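## Task

Remove the marker's cap, then draw the numeral 3 on the whiteboard and make no other marks; the top of the 3 must face the whiteboard's long edge that is farther from the robot.

## Robot and tools

Robot: two six-joint arms, left_arm and right_arm, each ending in a parallel gripper. A loose object may occasionally be nudged by an outside push. Nothing may leave the table; that fails the task.

Frame: all printed gripper poses share one scene frame. Origin is on the table surface midway between the arms, +x runs out over the table, +z is up, and left_arm sits on the +y side. The arm names do not match image left/right. The gripper's fingers point along its own +z and open along its y; end_effector_position is between the pads, roughly 1 cm short of the tips. Printed positions in metres, orientation as quaternion wxyz, and can be off, more so when the arm is stretched far.

Row layout (used by every motion tool): one flat list of 14 numbers covering both arms, left_arm's 7 first, then right_arm's 7. Per arm, six absolute joint target angles in radians in this exact order: wrist pitch, wrist yaw, shoulder, elbow, wrist roll, waist; then the gripper command. Stated joint ranges: waist -2.618 to 3.054, shoulder 0.000 to 3.142, elbow 0.000 to 3.142, wrist pitch -1.571 to 1.571, wrist yaw -1.571 to 1.571, wrist roll -2.094 to 2.094. True ends may sit up to 0.036 rad either way. A target more than 0.036 beyond a stated end, and farther out than the joint currently is, gets the call refused; a target past the true end is clipped and the result may print "joint sent to its limit". Gripper command: -1 (closed) to +1 (fully open), an absolute position on the grip_measured scale. Optionally append 12 stiffness factors in 0..1 (left's 6 then right's 6, same joint order), scaling position gain until changed. Send both arms every row; to keep a joint still, repeat its "Joint targets" value.

Tools:
- execute_actions(actions): a list of actions; each action is a list of 1 to 15 rows, each row lasting one 1/30 s control step; if fewer than 15 rows, the last is held to fill 15 steps. Empty list just returns state and images.
- move(target, speed, blocking): target is one row as above (absolute joint angles plus grip). All joints travel in sync along interpolated paths, so the gripper traces a curve, 0.5 to 10 s long (cut off at 10 s). speed is the peak rate in rad/s of the joint with the farthest to go, 0.01 to 2, default 0.5. The grip value is sent at once. No collision avoidance between arms or objects. Faster moves and targets deeper past a contact hit and press harder. blocking=false returns after 0.5 s while motion continues; then only wait or stop are accepted until a result shows the move ended. Result adds a "move:" line: outcome (done, off_target, moving, held, fault), limits=held or limits=none, and each arm's joint farthest from target.
- wait(seconds): 0 to 10; holds last commands, lets a running move continue, returns early when it ends.
- stop(): brakes a running move; needs some distance, more at speed; fingers keep going.
- zoom_image(camera, region): region [x0, y0, x1, y1] in pixels of that camera's last image, top-left origin, at most 504x504.
- finished_scene(scene): pass the current scene number; irreversible; starts the next task. Only do this once the writing is complete and stable. Its result may report a failure cause but never confirms success.

Motion limits: each step, a joint's target is kept within a lead of its measured angle: waist 0.202, shoulder 0.258, elbow 0.238, wrist pitch 0.573, wrist yaw and roll 0.522 rad. If targets would move a gripper more than 70 mm from where it is, all of that arm's targets are pulled back proportionally. So big changes take several actions, and a target left unreached may need resending. Friction can leave a joint up to about 0.031 rad short, and tiny commands may not move it. "joint command not followed" means a clearance check altered some joint targets; the rest of the row still ran.

Results: the state line gives each gripper's pose; Joint positions and Joint velocities list per arm the six joints (same order) plus gripper opening in metres (0.093 open to 0.000 closed, about pad separation when free, reading up to ~12 mm under a held rigid object's width, possibly 0 on thin ones; offset error ~1 mm). grip_measured is the gripper motor on the -1..+1 scale: pads meet near -0.94, each mm of object width adds about 0.0208, per-gripper bias up to about 0.02. Commanding below an object's width squeezes harder, up to roughly 50-62 N per pad (less on parts under 5 mm thick); keep resending the closing value to keep the grip. Joint torques are raw drive outputs with offsets and noise. Cameras (all 504x504): cam_head_left, cam_head_right, cam_high, cam_low, cam_left_wrist, cam_right_wrist; intrinsics are supplied.

Cautions: do not let the arms collide or push each other; avoid dropping the marker or cap, slamming, or pressing hard on the board (write with light contact). Holding loads heats motors: MOTOR HOT warns at 75 °C, at 90 °C that arm halts for 10 s, at 100 °C it goes limp and falls (OVER-TEMPERATURE FAULT). FAULT lines mean an arm stopped. The simulation keeps running while you deliberate, holding the last command; quick, smooth, low-effort motion is preferred.

Each tool is called after ">>>" in YAML: its name, and indented under it one key for each argument.

## Session

>>> execute_actions:
  actions: []

Scene clock: 0.00 s.
left_arm: end_effector_position=(+0.3771, +0.4235, +0.3882) grip_measured=+1.000 end_effector_quat_wxyz=(+0.693, -0.056, +0.717, +0.052) | right_arm: end_effector_position=(+0.0256, -0.5250, +0.1529) grip_measured=+1.000 end_effector_quat_wxyz=(+0.004, -0.163, +0.984, -0.075)
Joint names: [wrist pitch, wrist yaw, shoulder, elbow, wrist roll, waist]
Joint positions: left_arm=[-0.009 -0.007  1.052  1.026 -0.003  0.012  0.093] | right_arm=[-1.419 -0.005  0.981  0.98  -1.714 -1.251  0.093]
Joint velocities: left_arm=[ 0.007  0.022 -0.007 -0.017 -0.022  0.002  0.   ] | right_arm=[ 0.022 -0.037 -0.002 -0.017  0.037 -0.007 -0.   ]
Joint torques (N m, as the arm reports them, + toward a larger angle): no reading
Motor temperatures (°C, as the motors report them): left_arm=[24 25 27 23 27 24] | right_arm=[23 25 24 23 25 26]
Joint targets: left_arm=[-0.009 -0.007 1.052 1.026 -0.003 0.012] | right_arm=[-1.419 -0.005 0.981 0.980 -1.714 -1.251]
Joint stiffness scale: left_arm=[1. 1. 1. 1. 1. 1.] | right_arm=[1. 1. 1. 1. 1. 1.]

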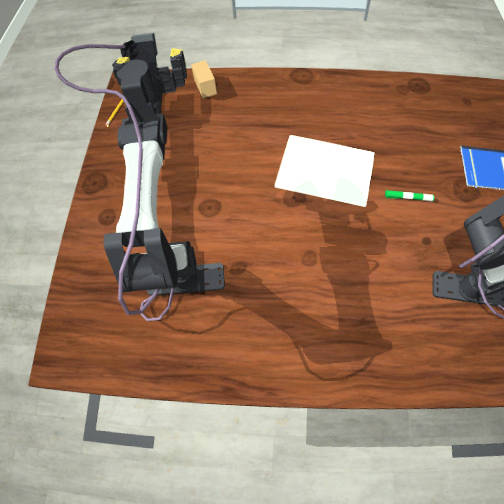

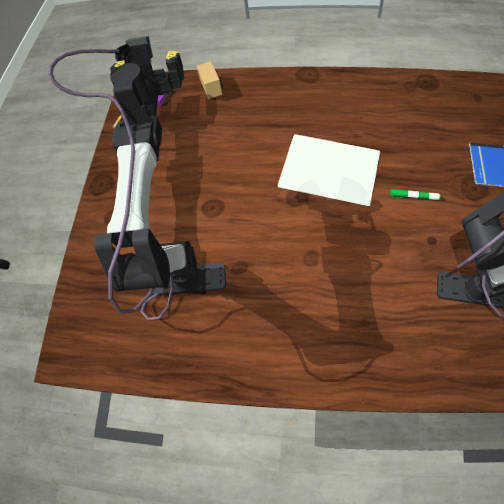

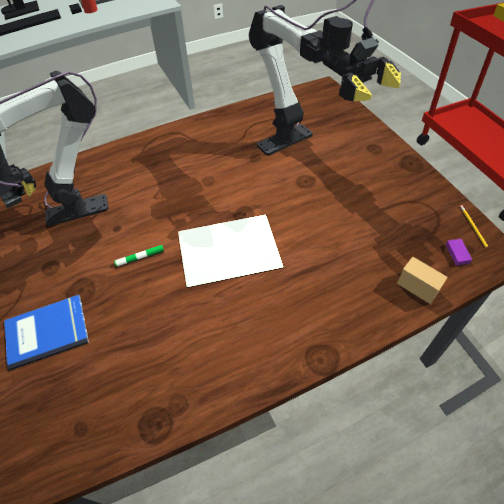

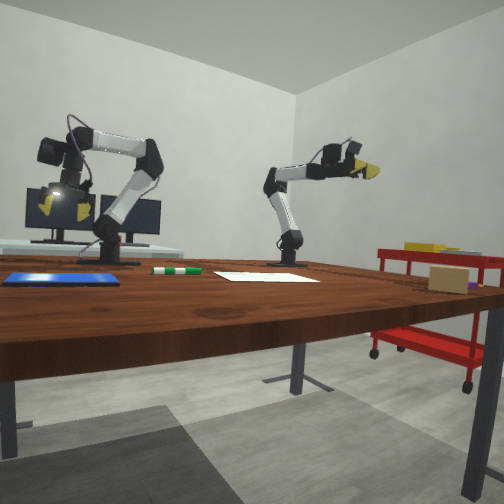

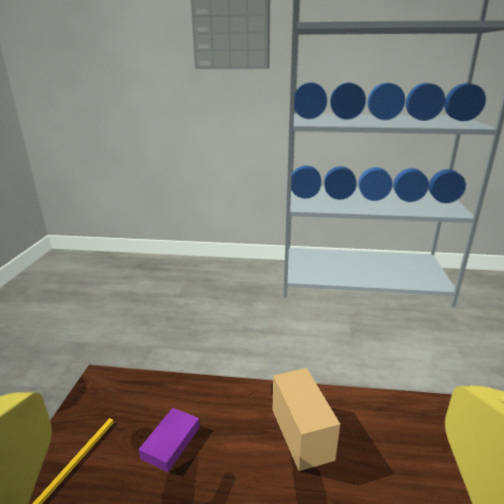

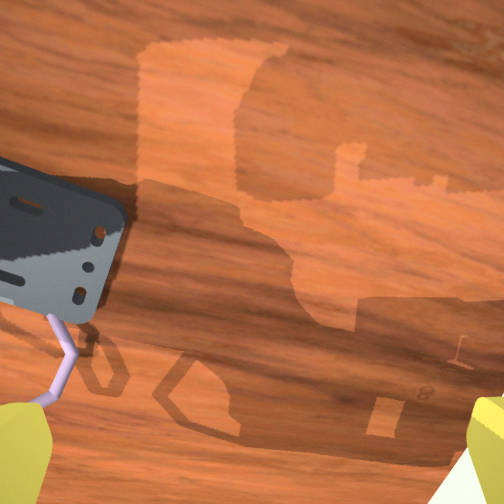

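>>> move:
  target: [-0.009,-0.007,1.052,1.026,0,0.012,1, -1.394,0,1.603,1.426,0,1.0,1]
  speed: 1.2

>>> zoom_image:
  camera: "cam_high"
  region: [0,120,300,320]

Scene clock: 54.73 s.
left_arm: end_effector_position=(+0.3771, +0.4235, +0.3882) grip_measured=+1.000 end_effector_quat_wxyz=(+0.693, -0.056, +0.717, +0.052) | right_arm: end_effector_position=(+0.1752, -0.1662, +0.1503) grip_measured=+1.000 end_effector_quat_wxyz=(-0.006, -0.420, +0.908, -0.002)
Joint names: [wrist pitch, wrist yaw, shoulder, elbow, wrist roll, waist]
Joint positions: left_arm=[-0.009 -0.007  1.052  1.026 -0.003  0.012  0.093] | right_arm=[-1.403 -0.002  1.588  1.408 -0.009  0.993  0.093]
Joint velocities: left_arm=[ 0.007 -0.007 -0.012  0.002  0.022  0.012  0.   ] | right_arm=[-0.007 -0.066  0.007 -0.002  0.007  0.002  0.001]
Joint torques (N m, as the arm reports them, + toward a larger angle): left_arm=[ 2.16  0.01 -2.93  8.76  0.   -0.4 ] | right_arm=[ 0.45 -0.01 -5.09  7.57  0.16  0.06]
Motor temperatures (°C, as the motors report them): left_arm=[30 25 28 28 27 24] | right_arm=[24 25 25 28 25 26]
Joint targets: left_arm=[-0.009 -0.007 1.052 1.026 0.000 0.012] | right_arm=[-1.394 -0.000 1.603 1.426 0.000 1.000]
Joint stiffness scale: left_arm=[1. 1. 1. 1. 1. 1.] | right_arm=[1. 1. 1. 1. 1. 1.]
move: done; limits=none; left_arm: farthest joint: the wrist roll, 0.003 radians from its target (0.003 radians at the start); right_arm: farthest joint: the elbow, 0.018 radians from its target (0.446 radians at the start)

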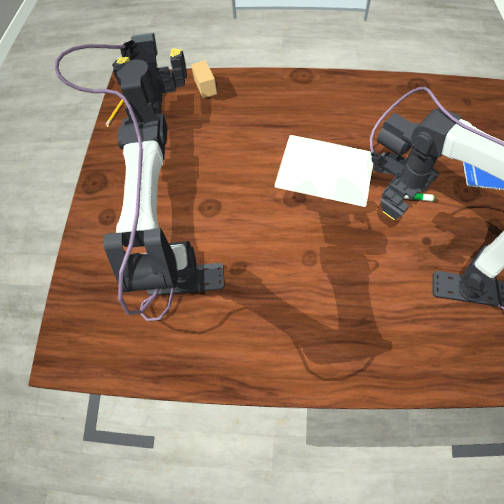

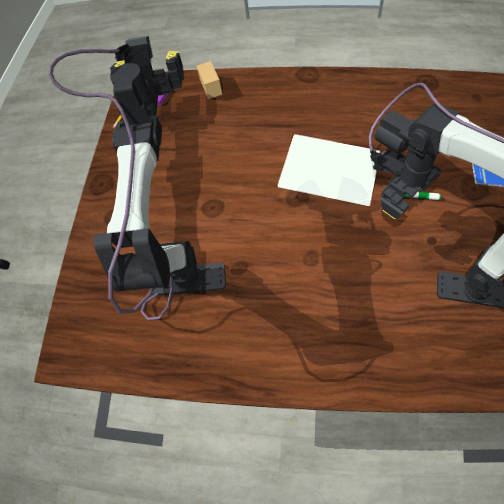

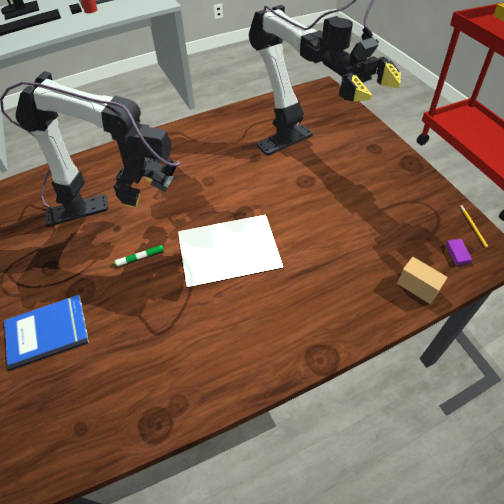

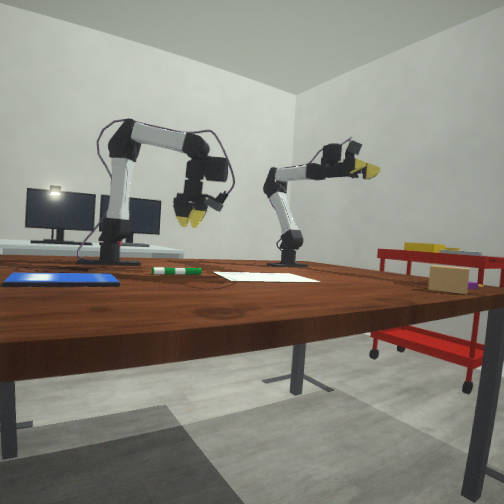

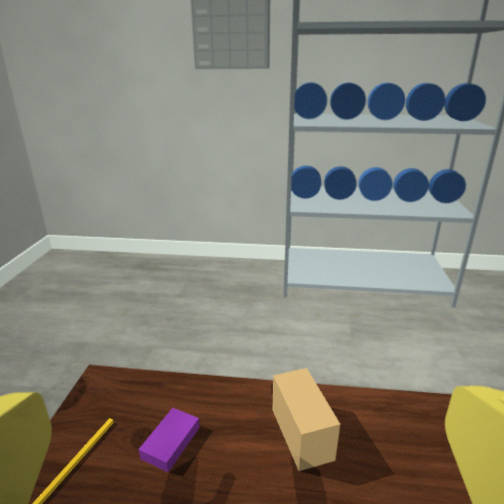

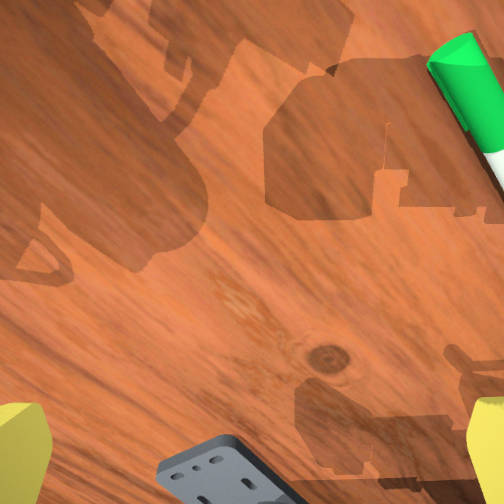

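Region (0, 120, 300, 320) of cam_high's 504x504 image, scaled by 1.680, with more detail than that image has.

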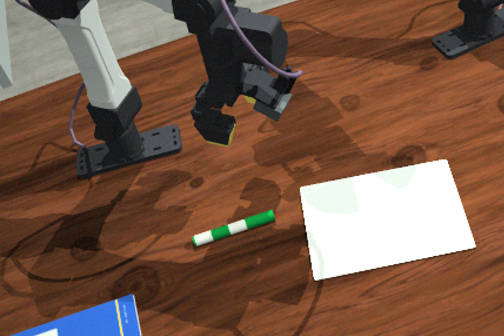

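>>> move:
  target: [-0.009,-0.007,1.052,1.026,0,0.012,1, -1.274,0,1.645,1.339,2.09,0.572,1]
  speed: 1.5

Scene clock: 74.97 s.
left_arm: end_effector_position=(+0.3771, +0.4235, +0.3882) grip_measured=+1.000 end_effector_quat_wxyz=(+0.693, -0.056, +0.717, +0.052) | right_arm: end_effector_position=(+0.2588, -0.2466, +0.1290) grip_measured=+1.000 end_effector_quat_wxyz=(+0.002, +0.725, +0.689, +0.008)
Joint names: [wrist pitch, wrist yaw, shoulder, elbow, wrist roll, waist]
Joint positions: left_arm=[-0.009 -0.007  1.052  1.026 -0.003  0.012  0.093] | right_arm=[-1.292 -0.002  1.628  1.365  2.07   0.584  0.093]
Joint velocities: left_arm=[-0.066 -0.081 -0.007  0.007  0.007  0.007  0.   ] | right_arm=[ 0.051 -0.007 -0.007 -0.002  0.037 -0.002  0.   ]
Joint torques (N m, as the arm reports them, + toward a larger angle): left_arm=[ 2.16  0.01 -2.95  8.77  0.   -0.41] | right_arm=[ 0.48  0.04 -5.28  4.42  0.16 -1.22]
Motor temperatures (°C, as the motors report them): left_arm=[31 25 28 30 27 24] | right_arm=[24 25 26 30 25 26]
Joint targets: left_arm=[-0.009 -0.007 1.052 1.026 -0.000 0.012] | right_arm=[-1.274 0.000 1.645 1.339 2.078 0.572]
Joint stiffness scale: left_arm=[1. 1. 1. 1. 1. 1.] | right_arm=[1. 1. 1. 1. 1. 1.]
joint sent to its limit (right arm) — the command would take the wrist roll past its upper limit, so that joint was sent only as far as its limit.
move: off_target (right_arm); limits=none; left_arm: farthest joint: the wrist roll, 0.003 radians from its target (0.003 radians at the start); right_arm: farthest joint: the elbow, 0.026 radians from its target (0.069 radians at the start)

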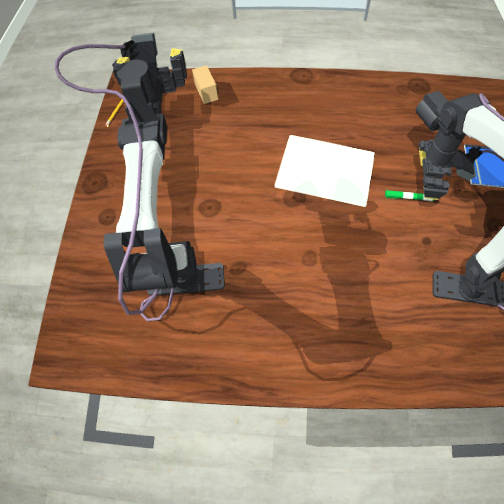

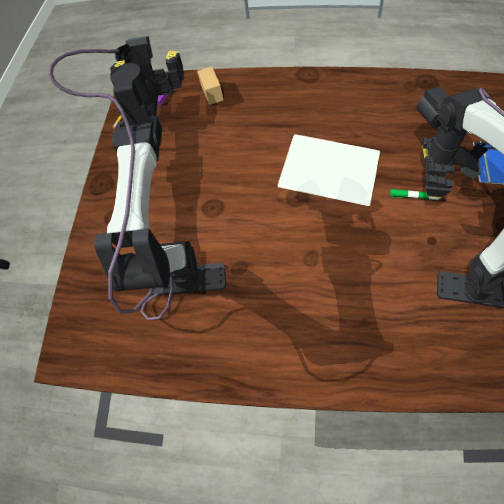

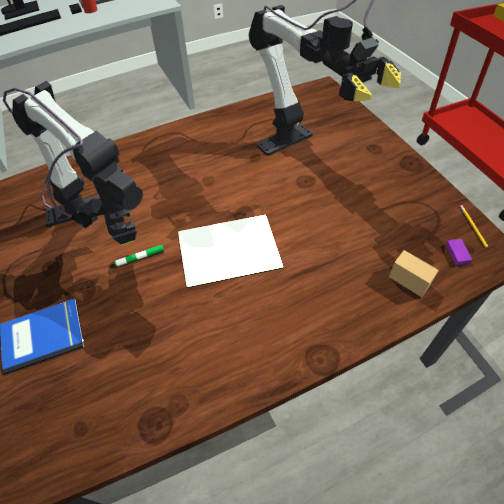

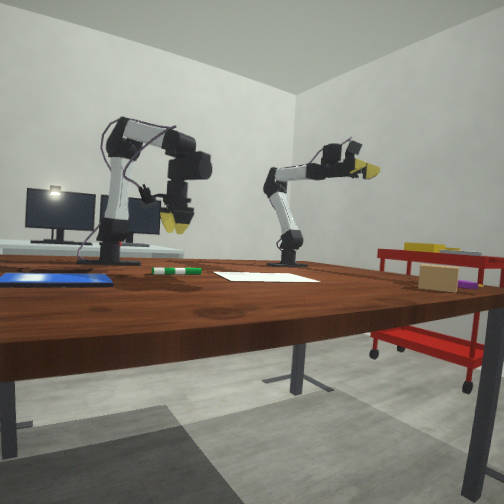

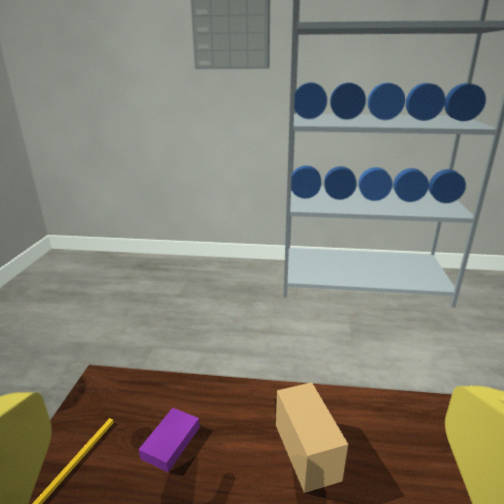

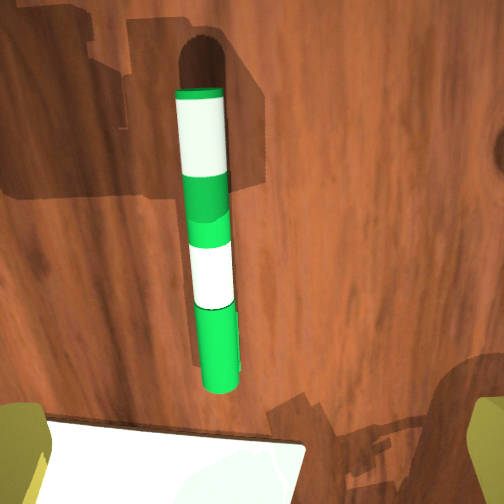

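>>> move:
  target: [-0.009,-0.007,1.052,1.026,0,0.012,1, -0.945,0,1.753,1.105,1.96,0.472,0.3]
  speed: 0.6

Scene clock: 86.77 s.
left_arm: end_effector_position=(+0.3771, +0.4235, +0.3882) grip_measured=+1.000 end_effector_quat_wxyz=(+0.693, -0.056, +0.717, +0.052) | right_arm: end_effector_position=(+0.2762, -0.2714, +0.0388) grip_measured=+0.302 end_effector_quat_wxyz=(-0.002, +0.724, +0.689, -0.003)
Joint names: [wrist pitch, wrist yaw, shoulder, elbow, wrist roll, waist]
Joint positions: left_arm=[-0.009 -0.007  1.052  1.026 -0.003  0.012  0.093] | right_arm=[-0.963 -0.002  1.742  1.126  1.968  0.484  0.06 ]
Joint velocities: left_arm=[ 0.022 -0.051 -0.007 -0.002 -0.007 -0.007  0.   ] | right_arm=[ 0.007  0.007 -0.027 -0.007 -0.022  0.017 -0.001]
Joint torques (N m, as the arm reports them, + toward a larger angle): left_arm=[ 2.16  0.01 -2.94  8.76  0.   -0.4 ] | right_arm=[ 0.43  0.04 -6.33  4.34  0.02 -1.17]
Motor temperatures (°C, as the motors report them): left_arm=[32 25 28 30 27 24] | right_arm=[24 25 27 29 25 26]
Joint targets: left_arm=[-0.009 -0.007 1.052 1.026 -0.000 0.012] | right_arm=[-0.945 -0.000 1.753 1.105 1.960 0.472]
Joint stiffness scale: left_arm=[1. 1. 1. 1. 1. 1.] | right_arm=[1. 1. 1. 1. 1. 1.]
move: off_target (right_arm); limits=none; left_arm: farthest joint: the wrist roll, 0.003 radians from its target (0.003 radians at the start); right_arm: farthest joint: the elbow, 0.021 radians from its target (0.260 radians at the start)

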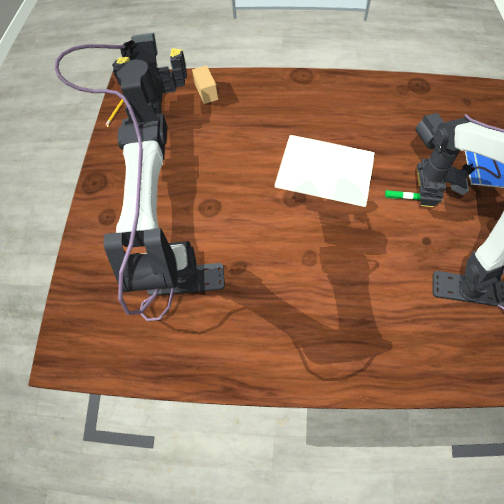

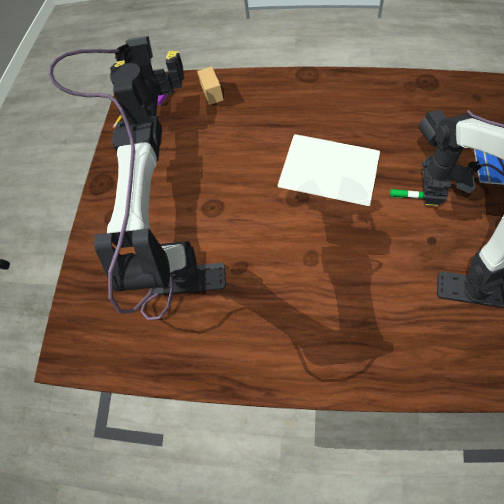

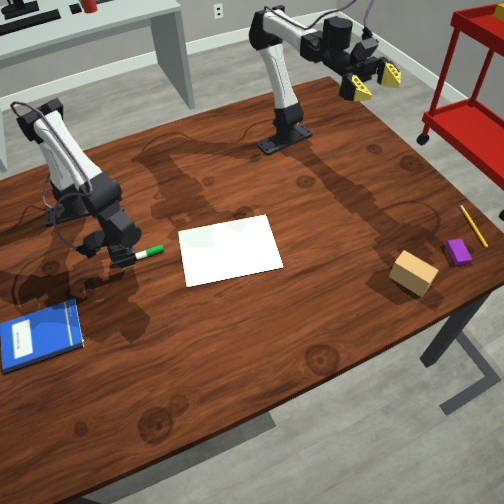

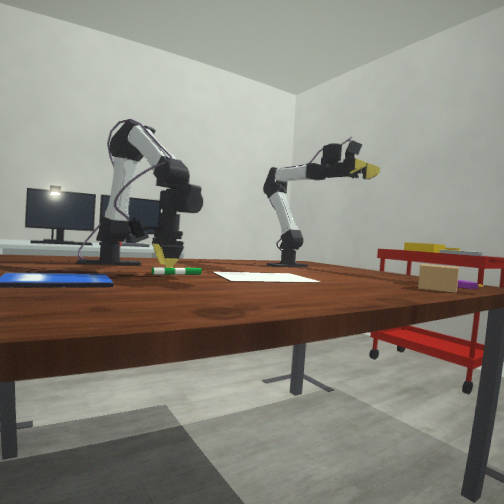

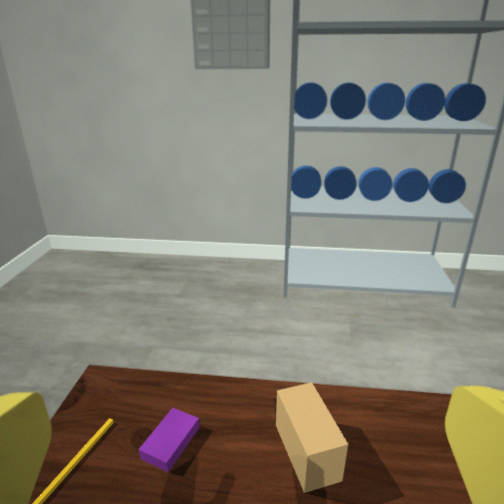

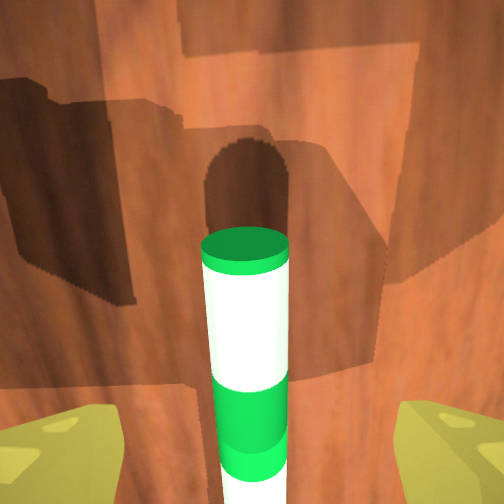

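>>> move:
  target: [-0.009,-0.007,1.052,1.026,0,0.012,1, -0.834,0,1.808,1.057,1.96,0.472,0.3]
  speed: 0.2

Scene clock: 92.83 s.
left_arm: end_effector_position=(+0.3771, +0.4235, +0.3882) grip_measured=+1.000 end_effector_quat_wxyz=(+0.693, -0.056, +0.717, +0.052) | right_arm: end_effector_position=(+0.2803, -0.2699, +0.0173) grip_measured=+0.301 end_effector_quat_wxyz=(-0.001, +0.724, +0.690, -0.001)
Joint names: [wrist pitch, wrist yaw, shoulder, elbow, wrist roll, waist]
Joint positions: left_arm=[-0.009 -0.007  1.052  1.026 -0.003  0.012  0.093] | right_arm=[-0.874 -0.002  1.786  1.087  1.968  0.484  0.06 ]
Joint velocities: left_arm=[ 0.022  0.007  0.012 -0.017 -0.066 -0.007  0.   ] | right_arm=[ 0.037  0.007  0.007 -0.007  0.007 -0.017  0.   ]
Joint torques (N m, as the arm reports them, + toward a larger angle): left_arm=[ 2.16  0.01 -2.94  8.76  0.   -0.41] | right_arm=[ 0.68  0.05 -5.75  3.55  0.02 -1.15]
Motor temperatures (°C, as the motors report them): left_arm=[32 25 28 30 27 24] | right_arm=[24 25 28 29 25 26]
Joint targets: left_arm=[-0.009 -0.007 1.052 1.026 0.000 0.012] | right_arm=[-0.834 -0.000 1.808 1.057 1.960 0.472]
Joint stiffness scale: left_arm=[1. 1. 1. 1. 1. 1.] | right_arm=[1. 1. 1. 1. 1. 1.]
move: off_target (right_arm); limits=none; left_arm: farthest joint: the wrist roll, 0.003 radians from its target (0.003 radians at the start); right_arm: farthest joint: the wrist pitch, 0.040 radians from its target (0.129 radians at the start)

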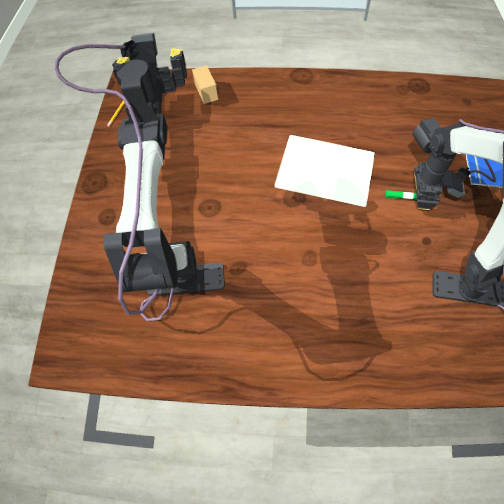

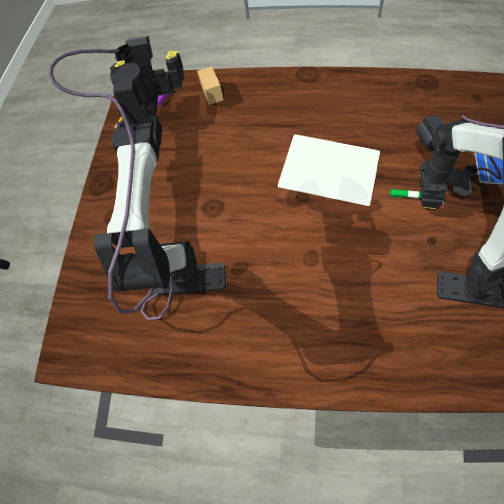

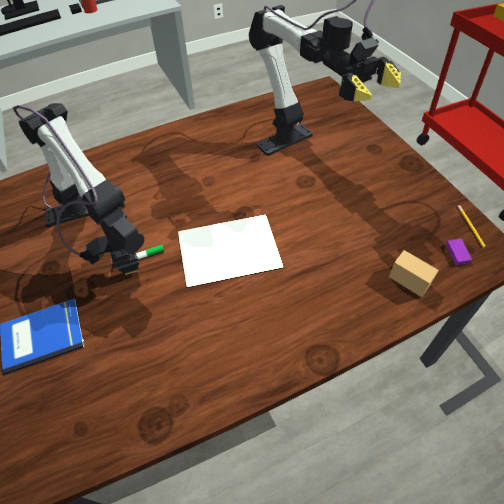

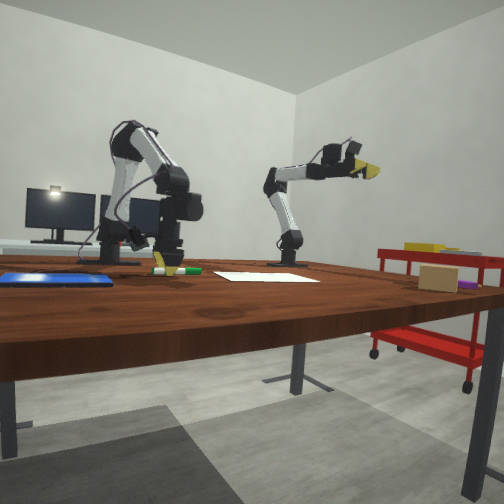

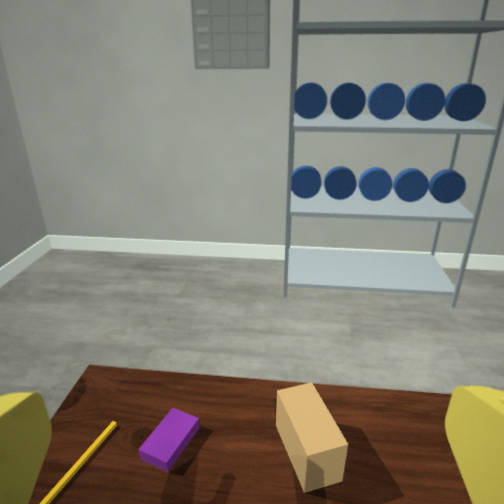

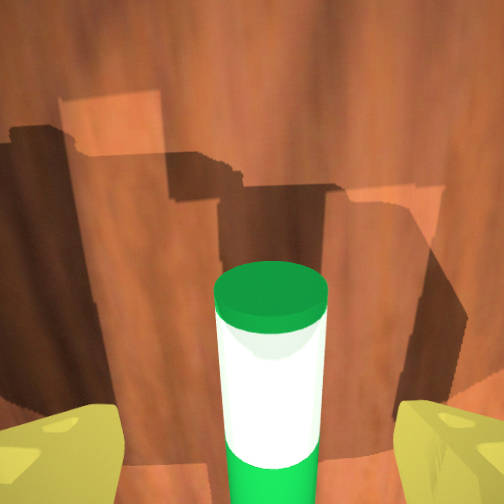

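>>> move:
  target: [0.3,0,1.08,0.75,0,-0.4,1, -0.885,0,1.778,1.09,1.96,0.478,-1]
  speed: 0.6

>>> move:
  target: [0.91,0,1.15,0.23,0,-1.22,1, -1.27,0,1.6,1.36,1.96,0.478,-1]
  speed: 0.8

>>> move:
  target: [0.91,0,1.15,0.23,0,-1.22,1, 0.605,0,1.262,0.665,0,0.9,-1]
  speed: 1.2

Scene clock: 105.37 s.
left_arm: end_effector_position=(+0.3743, +0.2696, +0.3370) grip_measured=+1.000 end_effector_quat_wxyz=(+0.707, +0.088, +0.695, -0.092) | right_arm: end_effector_position=(+0.2808, -0.2699, +0.0172) grip_measured=-0.732 end_effector_quat_wxyz=(-0.001, +0.724, +0.689, -0.000)
Joint names: [wrist pitch, wrist yaw, shoulder, elbow, wrist roll, waist]
Joint positions: left_arm=[ 0.297 -0.006  1.052  0.772 -0.003 -0.394  0.093] | right_arm=[-0.872 -0.001  1.786  1.087  1.968  0.484  0.01 ]
Joint velocities: left_arm=[ 0.051 -0.051  0.002 -0.022  0.007 -0.007  0.   ] | right_arm=[-0.007 -0.066 -0.017 -0.002 -0.007 -0.007 -0.001]
Joint torques (N m, as the arm reports them, + toward a larger angle): left_arm=[ 2.18  0.06 -1.16  7.2   0.   -0.91] | right_arm=[ 0.14  0.04 -7.97  5.86  0.02 -0.77]
Motor temperatures (°C, as the motors report them): left_arm=[33 25 28 31 27 24] | right_arm=[24 25 28 28 25 26]
Joint targets: left_arm=[0.300 0.000 1.080 0.750 0.000 -0.400] | right_arm=[-0.885 0.000 1.778 1.090 1.960 0.478]
Joint stiffness scale: left_arm=[1. 1. 1. 1. 1. 1.] | right_arm=[1. 1. 1. 1. 1. 1.]
move: off_target (left_arm); limits=none; left_arm: farthest joint: the shoulder, 0.028 radians from its target (0.028 radians at the start); right_arm: farthest joint: the wrist pitch, 0.013 radians from its target (0.011 radians at the start)

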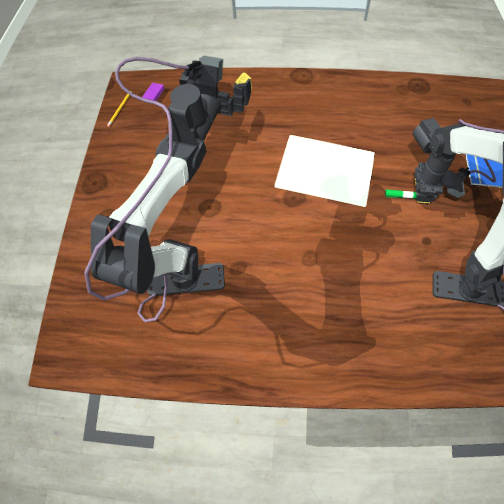

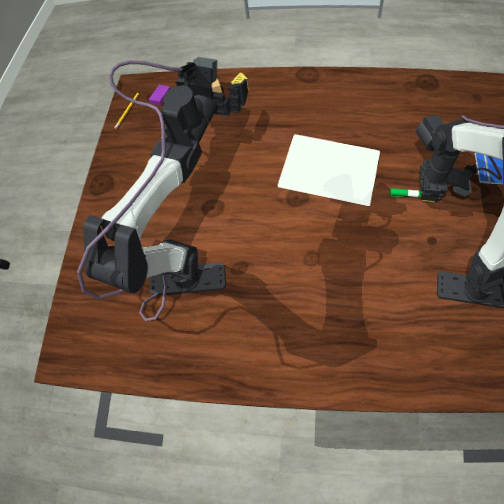

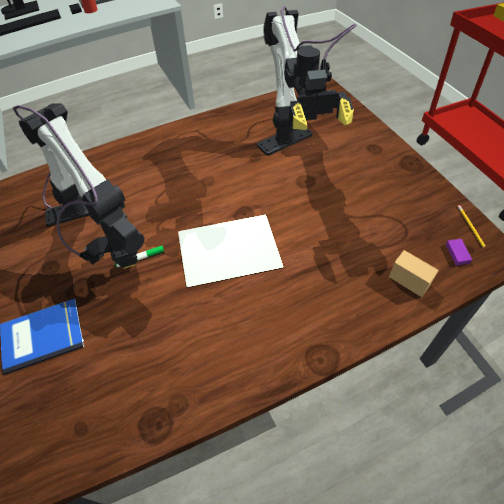

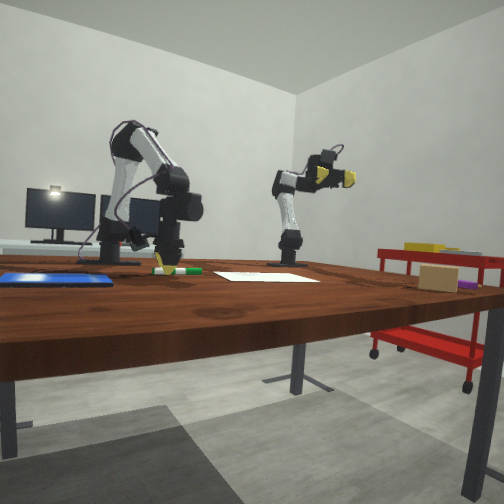

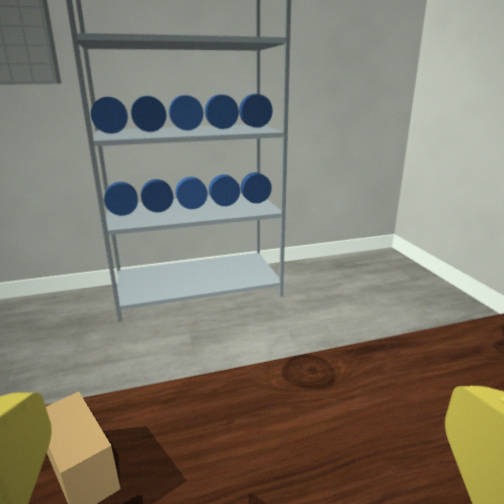

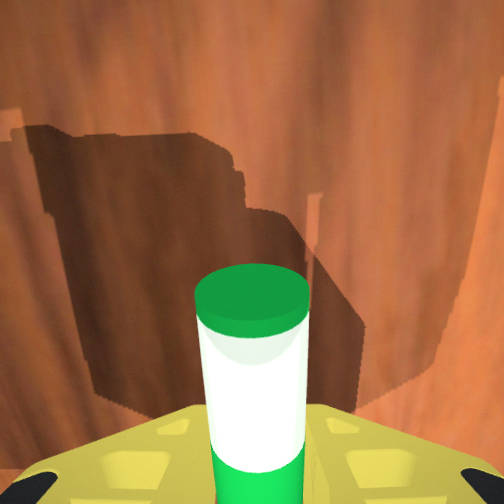

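Scene clock: 107.23 s.
left_arm: end_effector_position=(+0.1702, +0.0573, +0.2087) grip_measured=+1.000 end_effector_quat_wxyz=(+0.615, +0.356, +0.599, -0.368) | right_arm: end_effector_position=(+0.2744, -0.2722, +0.1306) grip_measured=-0.732 end_effector_quat_wxyz=(+0.012, +0.724, +0.689, +0.028)
Joint names: [wrist pitch, wrist yaw, shoulder, elbow, wrist roll, waist]
Joint positions: left_arm=[ 0.907 -0.003  1.13   0.251 -0.003 -1.213  0.093] | right_arm=[-1.251 -0.001  1.604  1.344  1.968  0.484  0.01 ]
Joint velocities: left_arm=[ 0.066  0.051 -0.007 -0.007 -0.037 -0.002  0.   ] | right_arm=[ 0.007 -0.037  0.012  0.017  0.022  0.012  0.001]
Joint torques (N m, as the arm reports them, + toward a larger angle): left_arm=[ 2.17  0.04 -1.41  6.18  0.   -0.99] | right_arm=[ 0.22  0.04 -6.67  7.46  0.01 -0.77]
Motor temperatures (°C, as the motors report them): left_arm=[33 25 28 31 27 24] | right_arm=[24 25 29 28 25 26]
Joint targets: left_arm=[0.910 -0.000 1.150 0.230 -0.000 -1.220] | right_arm=[-1.270 0.000 1.600 1.360 1.960 0.478]
Joint stiffness scale: left_arm=[1. 1. 1. 1. 1. 1.] | right_arm=[1. 1. 1. 1. 1. 1.]
move: off_target (left_arm); limits=none; left_arm: farthest joint: the elbow, 0.021 radians from its target (0.542 radians at the start); right_arm: farthest joint: the wrist pitch, 0.019 radians from its target (0.398 radians at the start)

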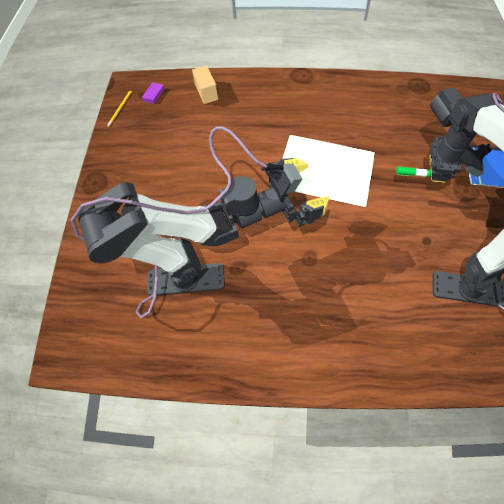

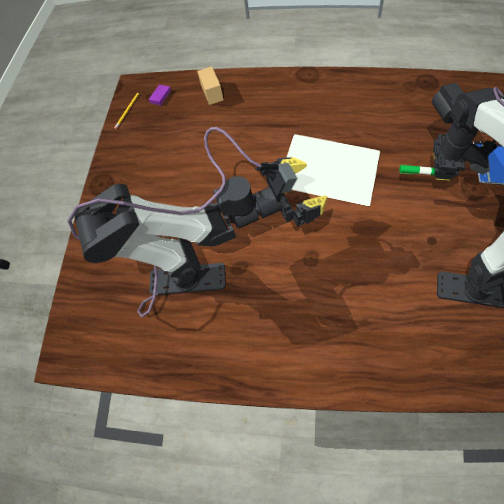

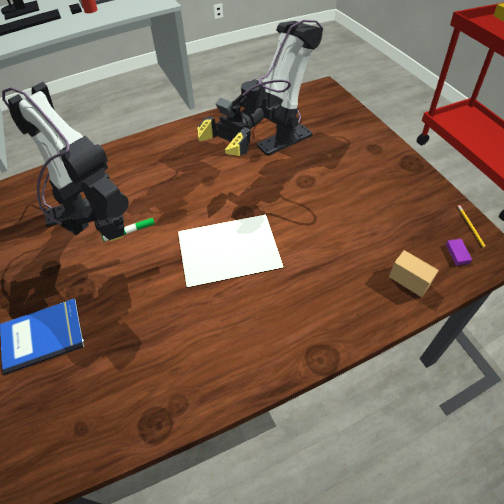

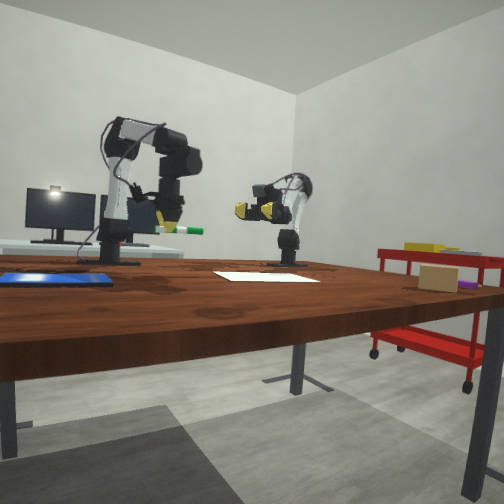

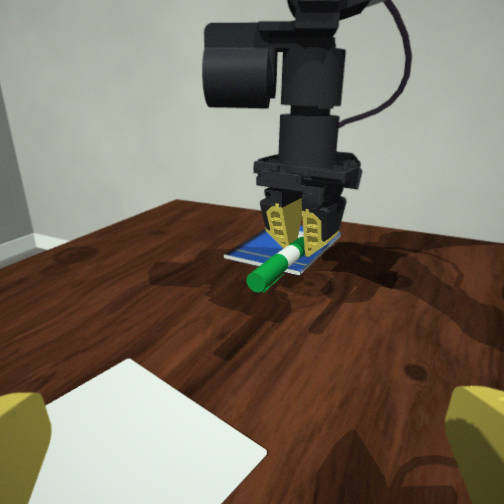

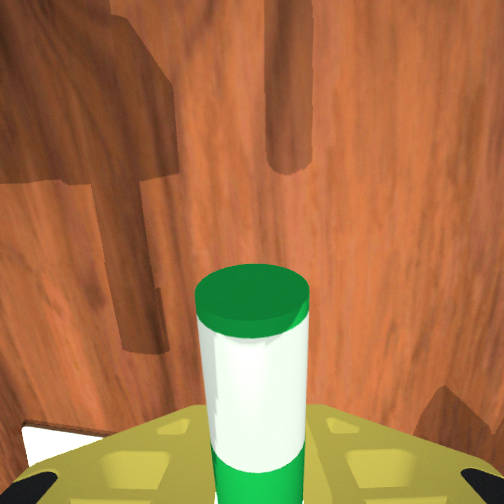

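Scene clock: 109.87 s.
left_arm: end_effector_position=(+0.1702, +0.0573, +0.2088) grip_measured=+1.000 end_effector_quat_wxyz=(+0.615, +0.356, +0.599, -0.369) | right_arm: end_effector_position=(+0.3049, -0.0845, +0.2862) grip_measured=-0.734 end_effector_quat_wxyz=(+0.662, -0.255, +0.653, +0.265)
Joint names: [wrist pitch, wrist yaw, shoulder, elbow, wrist roll, waist]
Joint positions: left_arm=[ 0.907 -0.003  1.13   0.251 -0.003 -1.213  0.093] | right_arm=[ 0.594 -0.001  1.271  0.693  0.009  0.887  0.01 ]
Joint velocities: left_arm=[-0.066 -0.066 -0.012 -0.007 -0.007  0.007  0.   ] | right_arm=[ 0.037 -0.007 -0.022  0.002  0.051 -0.007 -0.   ]
Joint torques (N m, as the arm reports them, + toward a larger angle): left_arm=[ 2.17  0.04 -1.41  6.17  0.   -1.02] | right_arm=[ 2.52 -0.01 -5.34  5.69  0.01  0.46]
Motor temperatures (°C, as the motors report them): left_arm=[33 25 28 31 27 24] | right_arm=[24 25 29 28 25 26]
Joint targets: left_arm=[0.910 -0.000 1.150 0.230 0.000 -1.220] | right_arm=[0.605 -0.000 1.262 0.665 -0.000 0.900]
Joint stiffness scale: left_arm=[1. 1. 1. 1. 1. 1.] | right_arm=[1. 1. 1. 1. 1. 1.]
move: off_target (left_arm, right_arm); limits=none; left_arm: farthest joint: the elbow, 0.021 radians from its target (0.021 radians at the start); right_arm: farthest joint: the elbow, 0.028 radians from its target (0.679 radians at the start)

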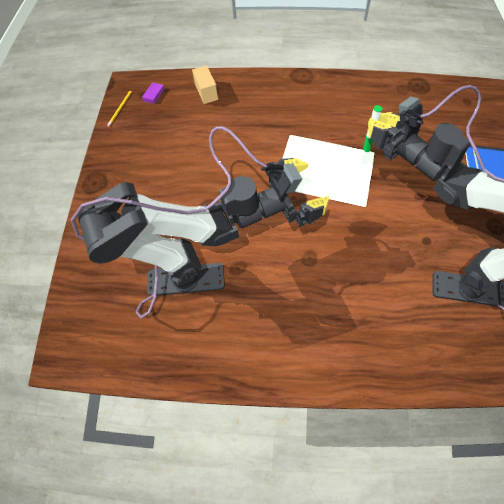

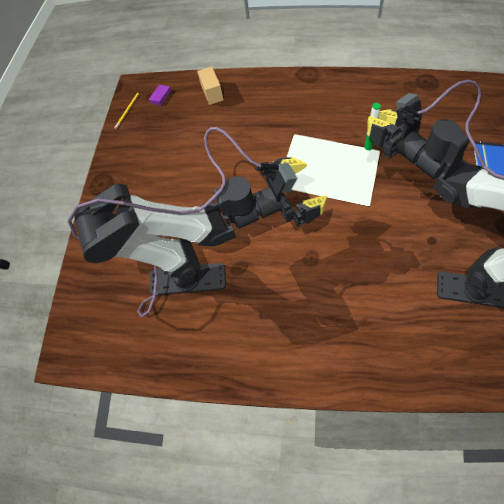

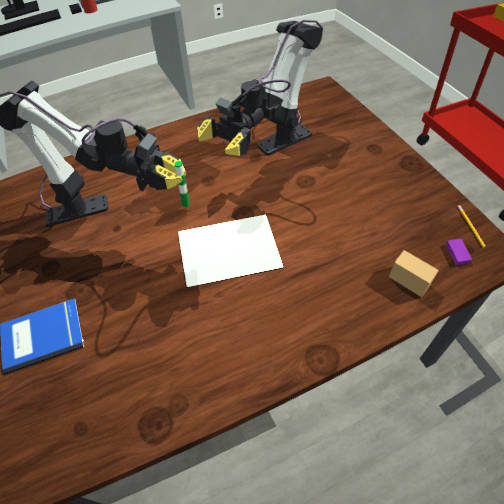

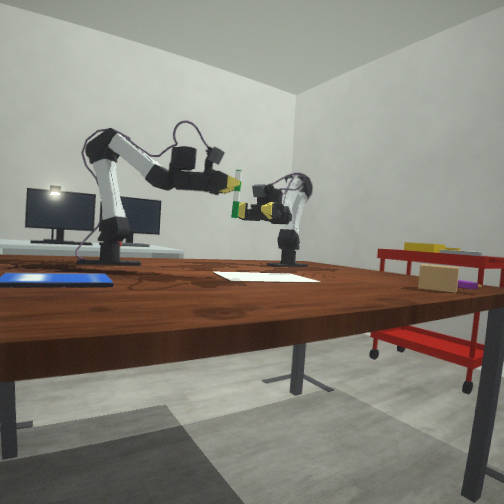

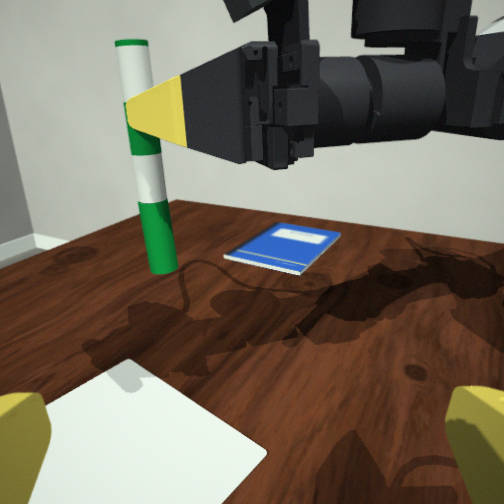

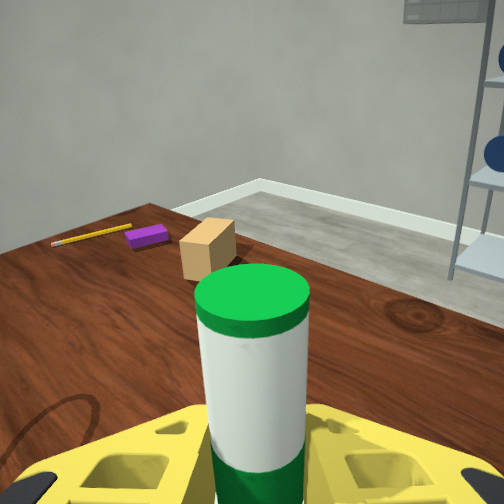

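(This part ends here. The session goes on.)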